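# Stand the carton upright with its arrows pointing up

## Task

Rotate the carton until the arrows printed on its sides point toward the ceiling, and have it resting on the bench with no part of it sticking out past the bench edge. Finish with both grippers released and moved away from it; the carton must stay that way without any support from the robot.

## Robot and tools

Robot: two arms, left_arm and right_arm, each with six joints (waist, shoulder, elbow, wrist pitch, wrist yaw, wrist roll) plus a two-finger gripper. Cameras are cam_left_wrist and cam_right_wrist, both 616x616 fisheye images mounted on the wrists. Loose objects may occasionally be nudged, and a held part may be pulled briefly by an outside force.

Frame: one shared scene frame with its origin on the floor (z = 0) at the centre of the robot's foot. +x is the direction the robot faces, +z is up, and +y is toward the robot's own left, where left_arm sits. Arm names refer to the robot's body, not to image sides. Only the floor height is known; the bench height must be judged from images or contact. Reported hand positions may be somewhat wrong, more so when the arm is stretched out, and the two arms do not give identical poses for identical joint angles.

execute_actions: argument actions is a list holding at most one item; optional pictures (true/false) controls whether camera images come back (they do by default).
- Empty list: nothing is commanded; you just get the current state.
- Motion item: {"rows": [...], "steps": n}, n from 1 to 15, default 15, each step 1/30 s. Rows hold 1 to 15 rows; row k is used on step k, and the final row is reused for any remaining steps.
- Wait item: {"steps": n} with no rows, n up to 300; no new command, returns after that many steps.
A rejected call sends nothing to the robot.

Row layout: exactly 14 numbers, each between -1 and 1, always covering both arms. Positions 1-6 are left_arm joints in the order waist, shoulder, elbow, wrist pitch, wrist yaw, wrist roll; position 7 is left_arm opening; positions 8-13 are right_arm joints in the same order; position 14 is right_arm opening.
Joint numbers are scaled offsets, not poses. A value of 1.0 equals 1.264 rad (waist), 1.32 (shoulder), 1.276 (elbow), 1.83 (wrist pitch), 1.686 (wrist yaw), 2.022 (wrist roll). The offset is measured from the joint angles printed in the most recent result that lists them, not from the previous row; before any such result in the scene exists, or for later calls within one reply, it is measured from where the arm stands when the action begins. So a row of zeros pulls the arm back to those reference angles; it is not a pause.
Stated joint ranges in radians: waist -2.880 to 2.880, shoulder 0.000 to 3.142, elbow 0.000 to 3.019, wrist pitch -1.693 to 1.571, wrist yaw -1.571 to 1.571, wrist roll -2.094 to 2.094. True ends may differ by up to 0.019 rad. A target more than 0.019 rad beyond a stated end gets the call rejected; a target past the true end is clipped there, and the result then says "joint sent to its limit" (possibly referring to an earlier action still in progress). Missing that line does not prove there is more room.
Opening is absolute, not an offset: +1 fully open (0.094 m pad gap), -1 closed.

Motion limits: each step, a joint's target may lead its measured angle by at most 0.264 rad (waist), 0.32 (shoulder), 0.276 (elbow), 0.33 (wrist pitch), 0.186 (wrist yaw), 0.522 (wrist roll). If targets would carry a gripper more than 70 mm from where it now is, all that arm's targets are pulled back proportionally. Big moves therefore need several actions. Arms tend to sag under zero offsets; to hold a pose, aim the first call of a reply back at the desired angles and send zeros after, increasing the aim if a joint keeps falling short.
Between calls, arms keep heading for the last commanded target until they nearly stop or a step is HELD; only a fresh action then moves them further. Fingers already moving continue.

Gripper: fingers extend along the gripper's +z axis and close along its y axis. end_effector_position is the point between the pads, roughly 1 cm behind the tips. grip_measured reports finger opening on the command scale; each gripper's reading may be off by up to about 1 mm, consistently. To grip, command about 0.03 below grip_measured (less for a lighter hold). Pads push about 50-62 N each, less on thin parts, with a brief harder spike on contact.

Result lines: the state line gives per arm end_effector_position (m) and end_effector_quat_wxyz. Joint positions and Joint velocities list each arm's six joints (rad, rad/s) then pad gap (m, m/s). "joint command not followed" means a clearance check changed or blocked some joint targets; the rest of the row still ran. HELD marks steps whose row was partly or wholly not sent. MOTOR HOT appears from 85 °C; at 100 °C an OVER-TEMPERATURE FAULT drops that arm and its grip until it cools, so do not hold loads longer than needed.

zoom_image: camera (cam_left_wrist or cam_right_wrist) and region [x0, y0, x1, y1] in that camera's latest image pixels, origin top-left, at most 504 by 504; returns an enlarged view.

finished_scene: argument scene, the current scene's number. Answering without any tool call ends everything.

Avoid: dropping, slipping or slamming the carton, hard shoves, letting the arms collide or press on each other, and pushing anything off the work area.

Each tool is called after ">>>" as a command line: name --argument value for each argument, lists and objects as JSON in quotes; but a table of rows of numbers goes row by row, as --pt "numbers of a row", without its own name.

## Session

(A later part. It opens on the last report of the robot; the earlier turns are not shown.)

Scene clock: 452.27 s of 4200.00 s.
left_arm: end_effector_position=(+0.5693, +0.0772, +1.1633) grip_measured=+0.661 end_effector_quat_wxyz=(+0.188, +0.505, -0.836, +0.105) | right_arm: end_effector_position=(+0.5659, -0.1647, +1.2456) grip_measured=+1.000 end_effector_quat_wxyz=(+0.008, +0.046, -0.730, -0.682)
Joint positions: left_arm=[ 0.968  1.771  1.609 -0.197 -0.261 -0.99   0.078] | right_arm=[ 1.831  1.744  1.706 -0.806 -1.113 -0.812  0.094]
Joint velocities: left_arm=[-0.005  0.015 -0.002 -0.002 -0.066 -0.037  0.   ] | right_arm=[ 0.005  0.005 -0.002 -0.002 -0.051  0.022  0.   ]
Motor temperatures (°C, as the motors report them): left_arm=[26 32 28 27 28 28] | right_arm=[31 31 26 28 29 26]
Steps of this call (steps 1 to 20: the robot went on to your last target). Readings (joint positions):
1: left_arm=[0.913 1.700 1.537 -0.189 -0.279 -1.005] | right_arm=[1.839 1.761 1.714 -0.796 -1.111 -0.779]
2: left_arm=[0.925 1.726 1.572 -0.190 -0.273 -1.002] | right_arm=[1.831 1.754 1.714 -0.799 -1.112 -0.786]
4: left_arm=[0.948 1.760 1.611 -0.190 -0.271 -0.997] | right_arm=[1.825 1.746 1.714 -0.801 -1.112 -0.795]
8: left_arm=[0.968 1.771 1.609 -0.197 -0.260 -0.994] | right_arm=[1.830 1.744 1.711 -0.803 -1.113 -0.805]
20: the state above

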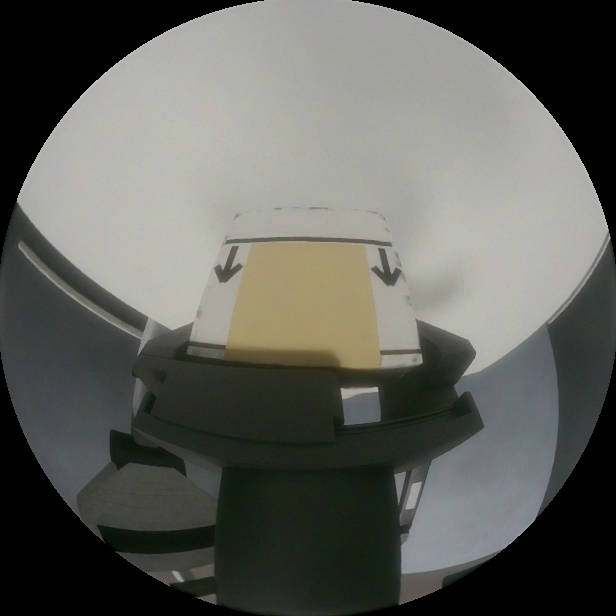

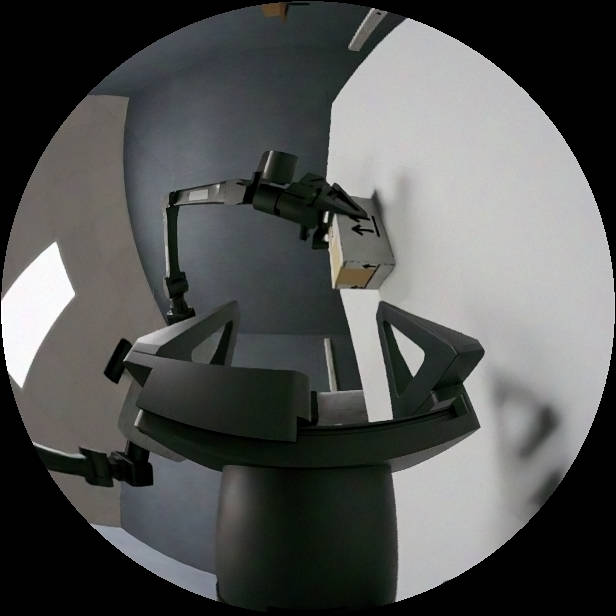

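>>> execute_actions --actions '[{"rows": [[0,0.005,0.004,0,0.002,0,0.605,0,0,0,0,0,0,1],[0,0.006,0.005,0,0.003,0,0.605,0,0,0,0,0,0,1],[0,0.007,0.006,0,0.003,0,0.605,0,0,0,0,0,0,1],[0,0.008,0.007,0,0.004,0,0.605,0,0,0,0,0,0,1],[0,0.009,0.008,0,0.004,0,0.605,0,0,0,0,0,0,1],[0,0.01,0.009,0,0.005,0,0.605,0,0,0,0,0,0,1],[0,0.011,0.01,0,0.005,0,0.605,0,0,0,0,0,0,1],[0,0.012,0.011,0,0.006,0,0.605,0,0,0,0,0,0,1],[0,0.013,0.012,0,0.006,0,0.605,0,0,0,0,0,0,1],[0,0.014,0.013,0,0.007,0,0.605,0,0,0,0,0,0,1],[0,0.015,0.014,0,0.007,0,0.605,0,0,0,0,0,0,1],[0,0.015,0.015,0,0.007,0,0.605,0,0,0,0,0,0,1],[0,0.015,0.016,0,0.007,0,0.605,0,0,0,0,0,0,1]], "steps": 15}]' --pictures false

>>> execute_actions --actions '[{"steps": 8}]' --pictures false

Scene clock: 466.07 s of 4200.00 s.
left_arm: end_effector_position=(+0.5695, +0.0762, +1.1630) grip_measured=+0.661 end_effector_quat_wxyz=(+0.189, +0.506, -0.835, +0.107) | right_arm: end_effector_position=(+0.5659, -0.1647, +1.2456) grip_measured=+1.000 end_effector_quat_wxyz=(+0.008, +0.046, -0.730, -0.682)
Joint positions: left_arm=[ 0.968  1.773  1.611 -0.197 -0.257 -0.99   0.078] | right_arm=[ 1.831  1.744  1.706 -0.806 -1.113 -0.812  0.094]
Joint velocities: left_arm=[-0.005 -0.005  0.017  0.012  0.11  -0.051  0.   ] | right_arm=[-0.005 -0.005 -0.007  0.012 -0.051 -0.037  0.   ]
Motor temperatures (°C, as the motors report them): left_arm=[26 32 28 27 28 28] | right_arm=[31 31 26 28 29 26]
Steps of this call (steps 1 to 15: the robot went on to your last target; steps 16 to 90: nothing new was sent; then 10.30 s passed at rest; steps 91 to 105: all 15 steps of this action). Readings (joint positions):
91: left_arm=[0.968 1.771 1.609 -0.197 -0.261 -0.990] | right_arm=[1.831 1.744 1.706 -0.806 -1.113 -0.812]
92: left_arm=[0.968 1.771 1.609 -0.197 -0.260 -0.990] | right_arm=[1.831 1.744 1.706 -0.806 -1.113 -0.812]
94: left_arm=[0.968 1.771 1.609 -0.197 -0.260 -0.990] | right_arm=[1.831 1.744 1.706 -0.806 -1.113 -0.812]
98: left_arm=[0.968 1.773 1.611 -0.197 -0.258 -0.990] | right_arm=[1.831 1.744 1.706 -0.806 -1.113 -0.812]
105: the state above

Scene clock: 466.33 s of 4200.00 s.
left_arm: end_effector_position=(+0.5695, +0.0762, +1.1630) grip_measured=+0.661 end_effector_quat_wxyz=(+0.189, +0.506, -0.835, +0.107) | right_arm: end_effector_position=(+0.5659, -0.1647, +1.2456) grip_measured=+1.000 end_effector_quat_wxyz=(+0.008, +0.046, -0.730, -0.682)
Joint positions: left_arm=[ 0.968  1.773  1.611 -0.197 -0.257 -0.99   0.078] | right_arm=[ 1.831  1.744  1.706 -0.806 -1.113 -0.812  0.094]
Joint velocities: left_arm=[-0.005 -0.005  0.002 -0.007  0.066  0.007 -0.   ] | right_arm=[-0.005 -0.005  0.017  0.007 -0.022 -0.066  0.   ]
Motor temperatures (°C, as the motors report them): left_arm=[26 32 28 27 28 28] | right_arm=[31 31 26 28 29 26]
Steps of this call (steps 1 to 8: the robot went on to your last target). Readings (joint positions):
1: left_arm=[0.968 1.773 1.611 -0.197 -0.257 -0.990] | right_arm=[1.831 1.744 1.706 -0.806 -1.113 -0.812]
2: left_arm=[0.968 1.773 1.611 -0.197 -0.257 -0.990] | right_arm=[1.831 1.744 1.706 -0.806 -1.113 -0.812]
4: left_arm=[0.968 1.773 1.611 -0.197 -0.257 -0.990] | right_arm=[1.831 1.744 1.706 -0.806 -1.113 -0.812]
8: the state above

>>> execute_actions --actions '[{"rows": [[0,0,0,0,0,0,0.65,0,0,0,0,0,0,1],[0,0,0,0,0,0,0.69,0,0,0,0,0,0,1],[0,0,0,0,0,0,0.75,0,0,0,0,0,0,1],[0,0,0,0,0,0,0.82,0,0,0,0,0,0,1],[0,0,0,0,0,0,0.9,0,0,0,0,0,0,1],[0,0,0,0,0,0,1,0,0,0,0,0,0,1]], "steps": 12}]' --pictures false

>>> execute_actions --actions '[{"rows": [[-0.008,-0.01,-0.005,-0.004,-0.002,-0.004,1,0,0,0,0,0,0,1],[-0.009,-0.014,-0.008,-0.005,-0.003,-0.004,1,0,0,0,0,0,0,1],[-0.01,-0.019,-0.012,-0.005,-0.003,-0.005,1,0,0,0,0,0,0,1],[-0.011,-0.025,-0.017,-0.006,-0.004,-0.005,1,0,0,0,0,0,0,1],[-0.012,-0.031,-0.022,-0.007,-0.005,-0.005,1,0,0,0,0,0,0,1],[-0.014,-0.038,-0.028,-0.007,-0.006,-0.006,1,0,0,0,0,0,0,1],[-0.015,-0.045,-0.034,-0.008,-0.007,-0.006,1,0,0,0,0,0,0,1],[-0.017,-0.052,-0.04,-0.009,-0.008,-0.006,1,0,0,0,0,0,0,1],[-0.018,-0.059,-0.046,-0.01,-0.009,-0.007,1,0,0,0,0,0,0,1],[-0.02,-0.066,-0.053,-0.01,-0.01,-0.007,1,0,0,0,0,0,0,1],[-0.021,-0.073,-0.06,-0.011,-0.011,-0.007,1,0,0,0,0,0,0,1],[-0.023,-0.081,-0.067,-0.012,-0.012,-0.008,1,0,0,0,0,0,0,1],[-0.025,-0.089,-0.074,-0.013,-0.013,-0.008,1,0,0,0,0,0,0,1],[-0.027,-0.097,-0.081,-0.014,-0.014,-0.008,1,0,0,0,0,0,0,1],[-0.029,-0.105,-0.088,-0.015,-0.015,-0.009,1,0,0,0,0,0,0,1]], "steps": 15}]' --pictures false

>>> execute_actions --actions '[{"rows": [[-0.01,-0.03,-0.02,-0.005,-0.004,-0.004,1,0,0,0,0,0,0,1],[-0.012,-0.04,-0.029,-0.006,-0.005,-0.004,1,0,0,0,0,0,0,1],[-0.014,-0.05,-0.038,-0.007,-0.006,-0.005,1,0,0,0,0,0,0,1],[-0.016,-0.06,-0.047,-0.008,-0.007,-0.005,1,0,0,0,0,0,0,1],[-0.018,-0.07,-0.056,-0.009,-0.008,-0.006,1,0,0,0,0,0,0,1],[-0.02,-0.08,-0.065,-0.01,-0.009,-0.006,1,0,0,0,0,0,0,1],[-0.022,-0.09,-0.074,-0.011,-0.01,-0.007,1,0,0,0,0,0,0,1],[-0.024,-0.1,-0.083,-0.012,-0.011,-0.007,1,0,0,0,0,0,0,1],[-0.026,-0.11,-0.092,-0.013,-0.012,-0.008,1,0,0,0,0,0,0,1],[-0.028,-0.119,-0.1,-0.014,-0.013,-0.008,1,0,0,0,0,0,0,1],[-0.029,-0.127,-0.107,-0.015,-0.014,-0.008,1,0,0,0,0,0,0,1],[-0.03,-0.133,-0.113,-0.015,-0.015,-0.008,1,0,0,0,0,0,0,1],[-0.03,-0.137,-0.117,-0.015,-0.015,-0.008,1,0,0,0,0,0,0,1],[-0.03,-0.14,-0.12,-0.015,-0.015,-0.008,1,0,0,0,0,0,0,1]], "steps": 15}]' --pictures false

>>> execute_actions --actions '[{"steps": 12}]'

Scene clock: 496.97 s of 4200.00 s.
left_arm: end_effector_position=(+0.5694, +0.0763, +1.1630) grip_measured=+1.000 end_effector_quat_wxyz=(+0.189, +0.505, -0.835, +0.106) | right_arm: end_effector_position=(+0.5659, -0.1647, +1.2456) grip_measured=+1.000 end_effector_quat_wxyz=(+0.008, +0.046, -0.730, -0.682)
Joint positions: left_arm=[ 0.968  1.773  1.611 -0.198 -0.258 -0.99   0.094] | right_arm=[ 1.831  1.744  1.706 -0.806 -1.113 -0.812  0.094]
Joint velocities: left_arm=[-0.015 -0.005 -0.002  0.012  0.007  0.066  0.   ] | right_arm=[-0.005 -0.015  0.002 -0.002 -0.007  0.037  0.   ]
Motor temperatures (°C, as the motors report them): left_arm=[26 32 28 27 28 28] | right_arm=[30 32 26 28 29 26]
Steps of this call (steps 1 to 15: the robot went on to your last target; steps 16 to 90: nothing new was sent; then 27.23 s passed at rest; steps 91 to 102: all 12 steps of this action). Readings (joint positions):
91: left_arm=[0.968 1.773 1.611 -0.197 -0.258 -0.990] | right_arm=[1.831 1.744 1.706 -0.806 -1.113 -0.812]
92: left_arm=[0.968 1.773 1.611 -0.198 -0.258 -0.990] | right_arm=[1.831 1.744 1.706 -0.806 -1.113 -0.812]
94: left_arm=[0.968 1.773 1.611 -0.198 -0.258 -0.990] | right_arm=[1.831 1.744 1.706 -0.806 -1.113 -0.812]
98: left_arm=[0.968 1.773 1.611 -0.198 -0.258 -0.990] | right_arm=[1.831 1.744 1.706 -0.806 -1.113 -0.812]
102: the state above

Scene clock: 497.47 s of 4200.00 s.
left_arm: end_effector_position=(+0.5841, +0.0998, +1.1957) grip_measured=+1.000 end_effector_quat_wxyz=(+0.183, +0.507, -0.836, +0.101) | right_arm: end_effector_position=(+0.5659, -0.1647, +1.2456) grip_measured=+1.000 end_effector_quat_wxyz=(+0.008, +0.046, -0.730, -0.682)
Joint positions: left_arm=[ 0.96   1.669  1.527 -0.212 -0.279 -0.995  0.094] | right_arm=[ 1.831  1.744  1.706 -0.806 -1.113 -0.812  0.094]
Joint velocities: left_arm=[-0.093 -0.376 -0.227 -0.037 -0.037  0.022  0.   ] | right_arm=[-0.005 -0.005  0.007 -0.017  0.051 -0.022  0.   ]
Motor temperatures (°C, as the motors report them): left_arm=[26 32 28 27 28 28] | right_arm=[30 32 26 28 29 26]
Steps of this call (steps 1 to 15: all 15 steps of this action). Readings (joint positions):
1: left_arm=[0.968 1.773 1.611 -0.198 -0.258 -0.990] | right_arm=[1.831 1.744 1.706 -0.806 -1.113 -0.812]
2: left_arm=[0.968 1.773 1.611 -0.198 -0.259 -0.990] | right_arm=[1.831 1.744 1.706 -0.806 -1.113 -0.812]
4: left_arm=[0.968 1.770 1.609 -0.198 -0.261 -0.990] | right_arm=[1.831 1.744 1.706 -0.806 -1.113 -0.812]
8: left_arm=[0.968 1.745 1.585 -0.202 -0.267 -0.991] | right_arm=[1.831 1.744 1.706 -0.806 -1.113 -0.812]
15: the state above

Scene clock: 497.97 s of 4200.00 s.
left_arm: end_effector_position=(+0.6045, +0.1342, +1.2542) grip_measured=+1.000 end_effector_quat_wxyz=(+0.174, +0.511, -0.835, +0.104) | right_arm: end_effector_position=(+0.5659, -0.1647, +1.2456) grip_measured=+1.000 end_effector_quat_wxyz=(+0.008, +0.046, -0.730, -0.682)
Joint positions: left_arm=[ 0.94   1.494  1.39  -0.23  -0.302 -1.     0.094] | right_arm=[ 1.831  1.744  1.706 -0.806 -1.113 -0.812  0.094]
Joint velocities: left_arm=[-0.054 -0.171 -0.105 -0.007  0.022 -0.066  0.   ] | right_arm=[-0.005 -0.005 -0.012 -0.007  0.037 -0.037  0.   ]
Motor temperatures (°C, as the motors report them): left_arm=[26 32 28 27 28 28] | right_arm=[30 32 26 28 29 26]
Steps of this call (steps 1 to 15: all 15 steps of this action). Readings (joint positions):
1: left_arm=[0.959 1.657 1.520 -0.213 -0.281 -0.995] | right_arm=[1.831 1.744 1.706 -0.806 -1.113 -0.812]
2: left_arm=[0.957 1.647 1.514 -0.213 -0.283 -0.995] | right_arm=[1.831 1.744 1.706 -0.806 -1.113 -0.812]
4: left_arm=[0.955 1.625 1.501 -0.214 -0.286 -0.995] | right_arm=[1.831 1.744 1.706 -0.806 -1.113 -0.812]
8: left_arm=[0.955 1.573 1.457 -0.220 -0.294 -0.996] | right_arm=[1.831 1.744 1.706 -0.806 -1.113 -0.812]
15: the state above

Scene clock: 498.37 s of 4200.00 s.
left_arm: end_effector_position=(+0.6068, +0.1340, +1.2580) grip_measured=+1.000 end_effector_quat_wxyz=(+0.173, +0.511, -0.835, +0.106) | right_arm: end_effector_position=(+0.5659, -0.1647, +1.2456) grip_measured=+1.000 end_effector_quat_wxyz=(+0.008, +0.046, -0.730, -0.682)
Joint positions: left_arm=[ 0.936  1.486  1.385 -0.23  -0.302 -1.     0.094] | right_arm=[ 1.831  1.744  1.706 -0.806 -1.113 -0.812  0.094]
Joint velocities: left_arm=[ 0.005 -0.005  0.002 -0.007  0.007 -0.007  0.   ] | right_arm=[ 0.005  0.005  0.007 -0.012 -0.022 -0.022  0.   ]
Motor temperatures (°C, as the motors report them): left_arm=[26 32 28 27 28 28] | right_arm=[30 32 26 28 29 26]
Steps of this call (steps 1 to 12: the robot went on to your last target). Readings (joint positions):
1: left_arm=[0.938 1.489 1.388 -0.230 -0.302 -1.000] | right_arm=[1.831 1.744 1.706 -0.806 -1.113 -0.812]
2: left_arm=[0.937 1.487 1.387 -0.230 -0.302 -1.000] | right_arm=[1.831 1.744 1.706 -0.806 -1.113 -0.812]
4: left_arm=[0.936 1.486 1.387 -0.230 -0.302 -1.000] | right_arm=[1.831 1.744 1.706 -0.806 -1.113 -0.812]
8: left_arm=[0.936 1.486 1.386 -0.230 -0.302 -1.000] | right_arm=[1.831 1.744 1.706 -0.806 -1.113 -0.812]
12: the state above

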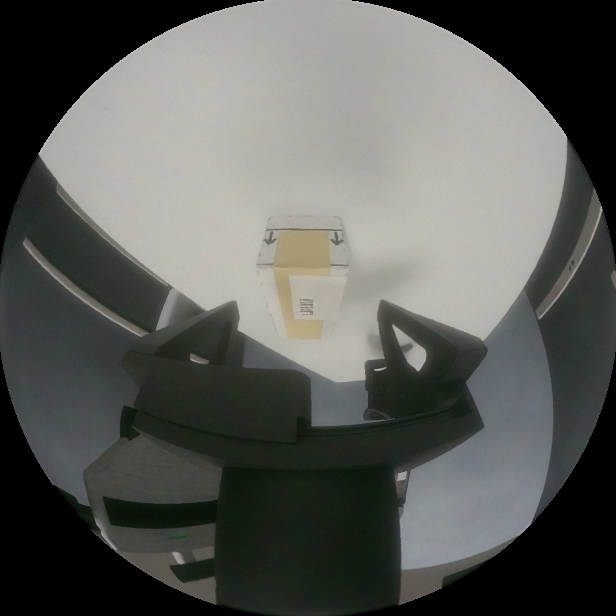

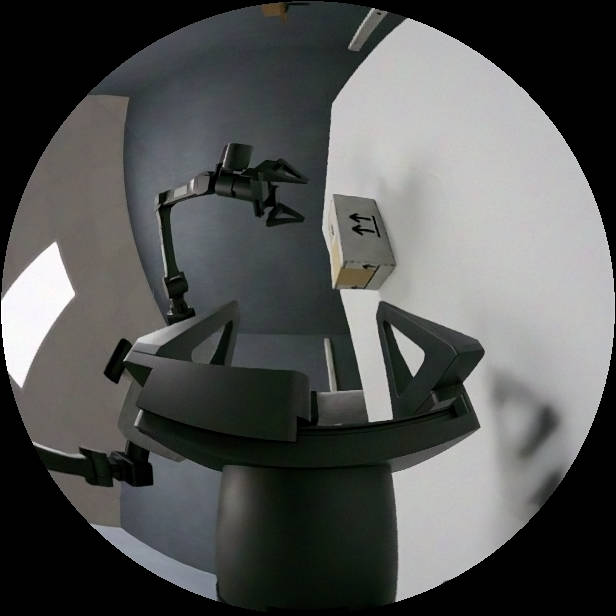

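>>> execute_actions --actions '[{"rows": [[0.004,-0.006,-0.005,0,0,0,1,0,0,0,0,0,0,1],[0.01,-0.015,-0.012,0,0,0,1,0,0,0,0,0,0,1],[0.017,-0.027,-0.022,0,0,0,1,0,0,0,0,0,0,1],[0.025,-0.041,-0.033,0,0,0,1,0,0,0,0,0,0,1],[0.034,-0.056,-0.045,0,0,0,1,0,0,0,0,0,0,1],[0.043,-0.071,-0.057,0,0,0,1,0,0,0,0,0,0,1],[0.052,-0.086,-0.069,0,0,0,1,0,0,0,0,0,0,1],[0.06,-0.1,-0.08,0,0,0,1,0,0,0,0,0,0,1],[0.067,-0.112,-0.09,0,0,0,1,0,0,0,0,0,0,1],[0.073,-0.121,-0.098,0,0,0,1,0,0,0,0,0,0,1],[0.077,-0.127,-0.103,0,0,0,1,0,0,0,0,0,0,1],[0.08,-0.13,-0.105,0,0,0,1,0,0,0,0,0,0,1]], "steps": 15}]' --pictures false

>>> execute_actions --actions '[{"steps": 10}]'

Scene clock: 505.80 s of 4200.00 s.
left_arm: end_effector_position=(+0.6097, +0.2302, +1.2789) grip_measured=+1.000 end_effector_quat_wxyz=(+0.139, +0.532, -0.833, +0.065) | right_arm: end_effector_position=(+0.5659, -0.1647, +1.2456) grip_measured=+1.000 end_effector_quat_wxyz=(+0.008, +0.046, -0.730, -0.682)
Joint positions: left_arm=[ 1.041  1.313  1.258 -0.23  -0.302 -1.     0.094] | right_arm=[ 1.831  1.744  1.706 -0.806 -1.113 -0.812  0.094]
Joint velocities: left_arm=[ 0.103 -0.22  -0.002 -0.012 -0.066 -0.022  0.   ] | right_arm=[-0.005 -0.015 -0.007  0.002  0.007 -0.022  0.   ]
Motor temperatures (°C, as the motors report them): left_arm=[26 32 28 27 28 28] | right_arm=[30 32 26 28 29 26]
Steps of this call (steps 1 to 15: the robot went on to your last target; steps 16 to 90: nothing new was sent; then 3.93 s passed at rest; steps 91 to 105: all 15 steps of this action). Readings (joint positions):
91: left_arm=[0.936 1.486 1.385 -0.230 -0.302 -1.000] | right_arm=[1.831 1.744 1.706 -0.806 -1.113 -0.812]
92: left_arm=[0.936 1.486 1.385 -0.230 -0.302 -1.000] | right_arm=[1.831 1.744 1.706 -0.806 -1.113 -0.812]
94: left_arm=[0.938 1.479 1.377 -0.230 -0.302 -1.000] | right_arm=[1.831 1.744 1.706 -0.806 -1.113 -0.812]
98: left_arm=[0.963 1.422 1.315 -0.230 -0.302 -1.000] | right_arm=[1.831 1.744 1.706 -0.806 -1.113 -0.812]
105: the state above

Scene clock: 506.13 s of 4200.00 s.
left_arm: end_effector_position=(+0.6121, +0.2328, +1.2802) grip_measured=+1.000 end_effector_quat_wxyz=(+0.136, +0.534, -0.832, +0.065) | right_arm: end_effector_position=(+0.5659, -0.1647, +1.2456) grip_measured=+1.000 end_effector_quat_wxyz=(+0.008, +0.046, -0.730, -0.682)
Joint positions: left_arm=[ 1.043  1.307  1.257 -0.23  -0.302 -1.     0.094] | right_arm=[ 1.831  1.744  1.706 -0.806 -1.113 -0.812  0.094]
Joint velocities: left_arm=[-0.005  0.005  0.002 -0.002  0.007  0.037  0.   ] | right_arm=[-0.015 -0.015  0.002 -0.002  0.022 -0.066  0.   ]
Motor temperatures (°C, as the motors report them): left_arm=[26 32 28 27 28 28] | right_arm=[30 32 26 28 29 26]
Steps of this call (steps 1 to 10: the robot went on to your last target). Readings (joint positions):
1: left_arm=[1.043 1.307 1.258 -0.230 -0.302 -1.000] | right_arm=[1.831 1.744 1.706 -0.806 -1.113 -0.812]
2: left_arm=[1.043 1.304 1.258 -0.230 -0.302 -1.000] | right_arm=[1.831 1.744 1.706 -0.806 -1.113 -0.812]
4: left_arm=[1.043 1.304 1.258 -0.230 -0.302 -1.000] | right_arm=[1.831 1.744 1.706 -0.806 -1.113 -0.812]
8: left_arm=[1.043 1.307 1.257 -0.230 -0.302 -1.000] | right_arm=[1.831 1.744 1.706 -0.806 -1.113 -0.812]
10: the state above

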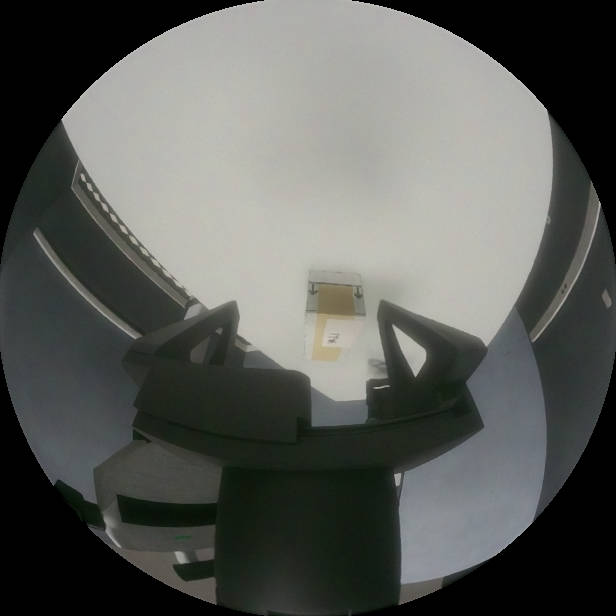

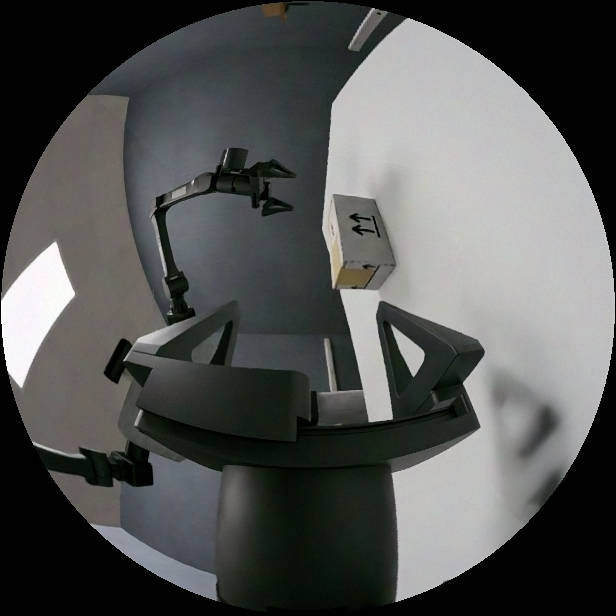

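>>> finished_scene --scene 2

The scene is finished: the task was done.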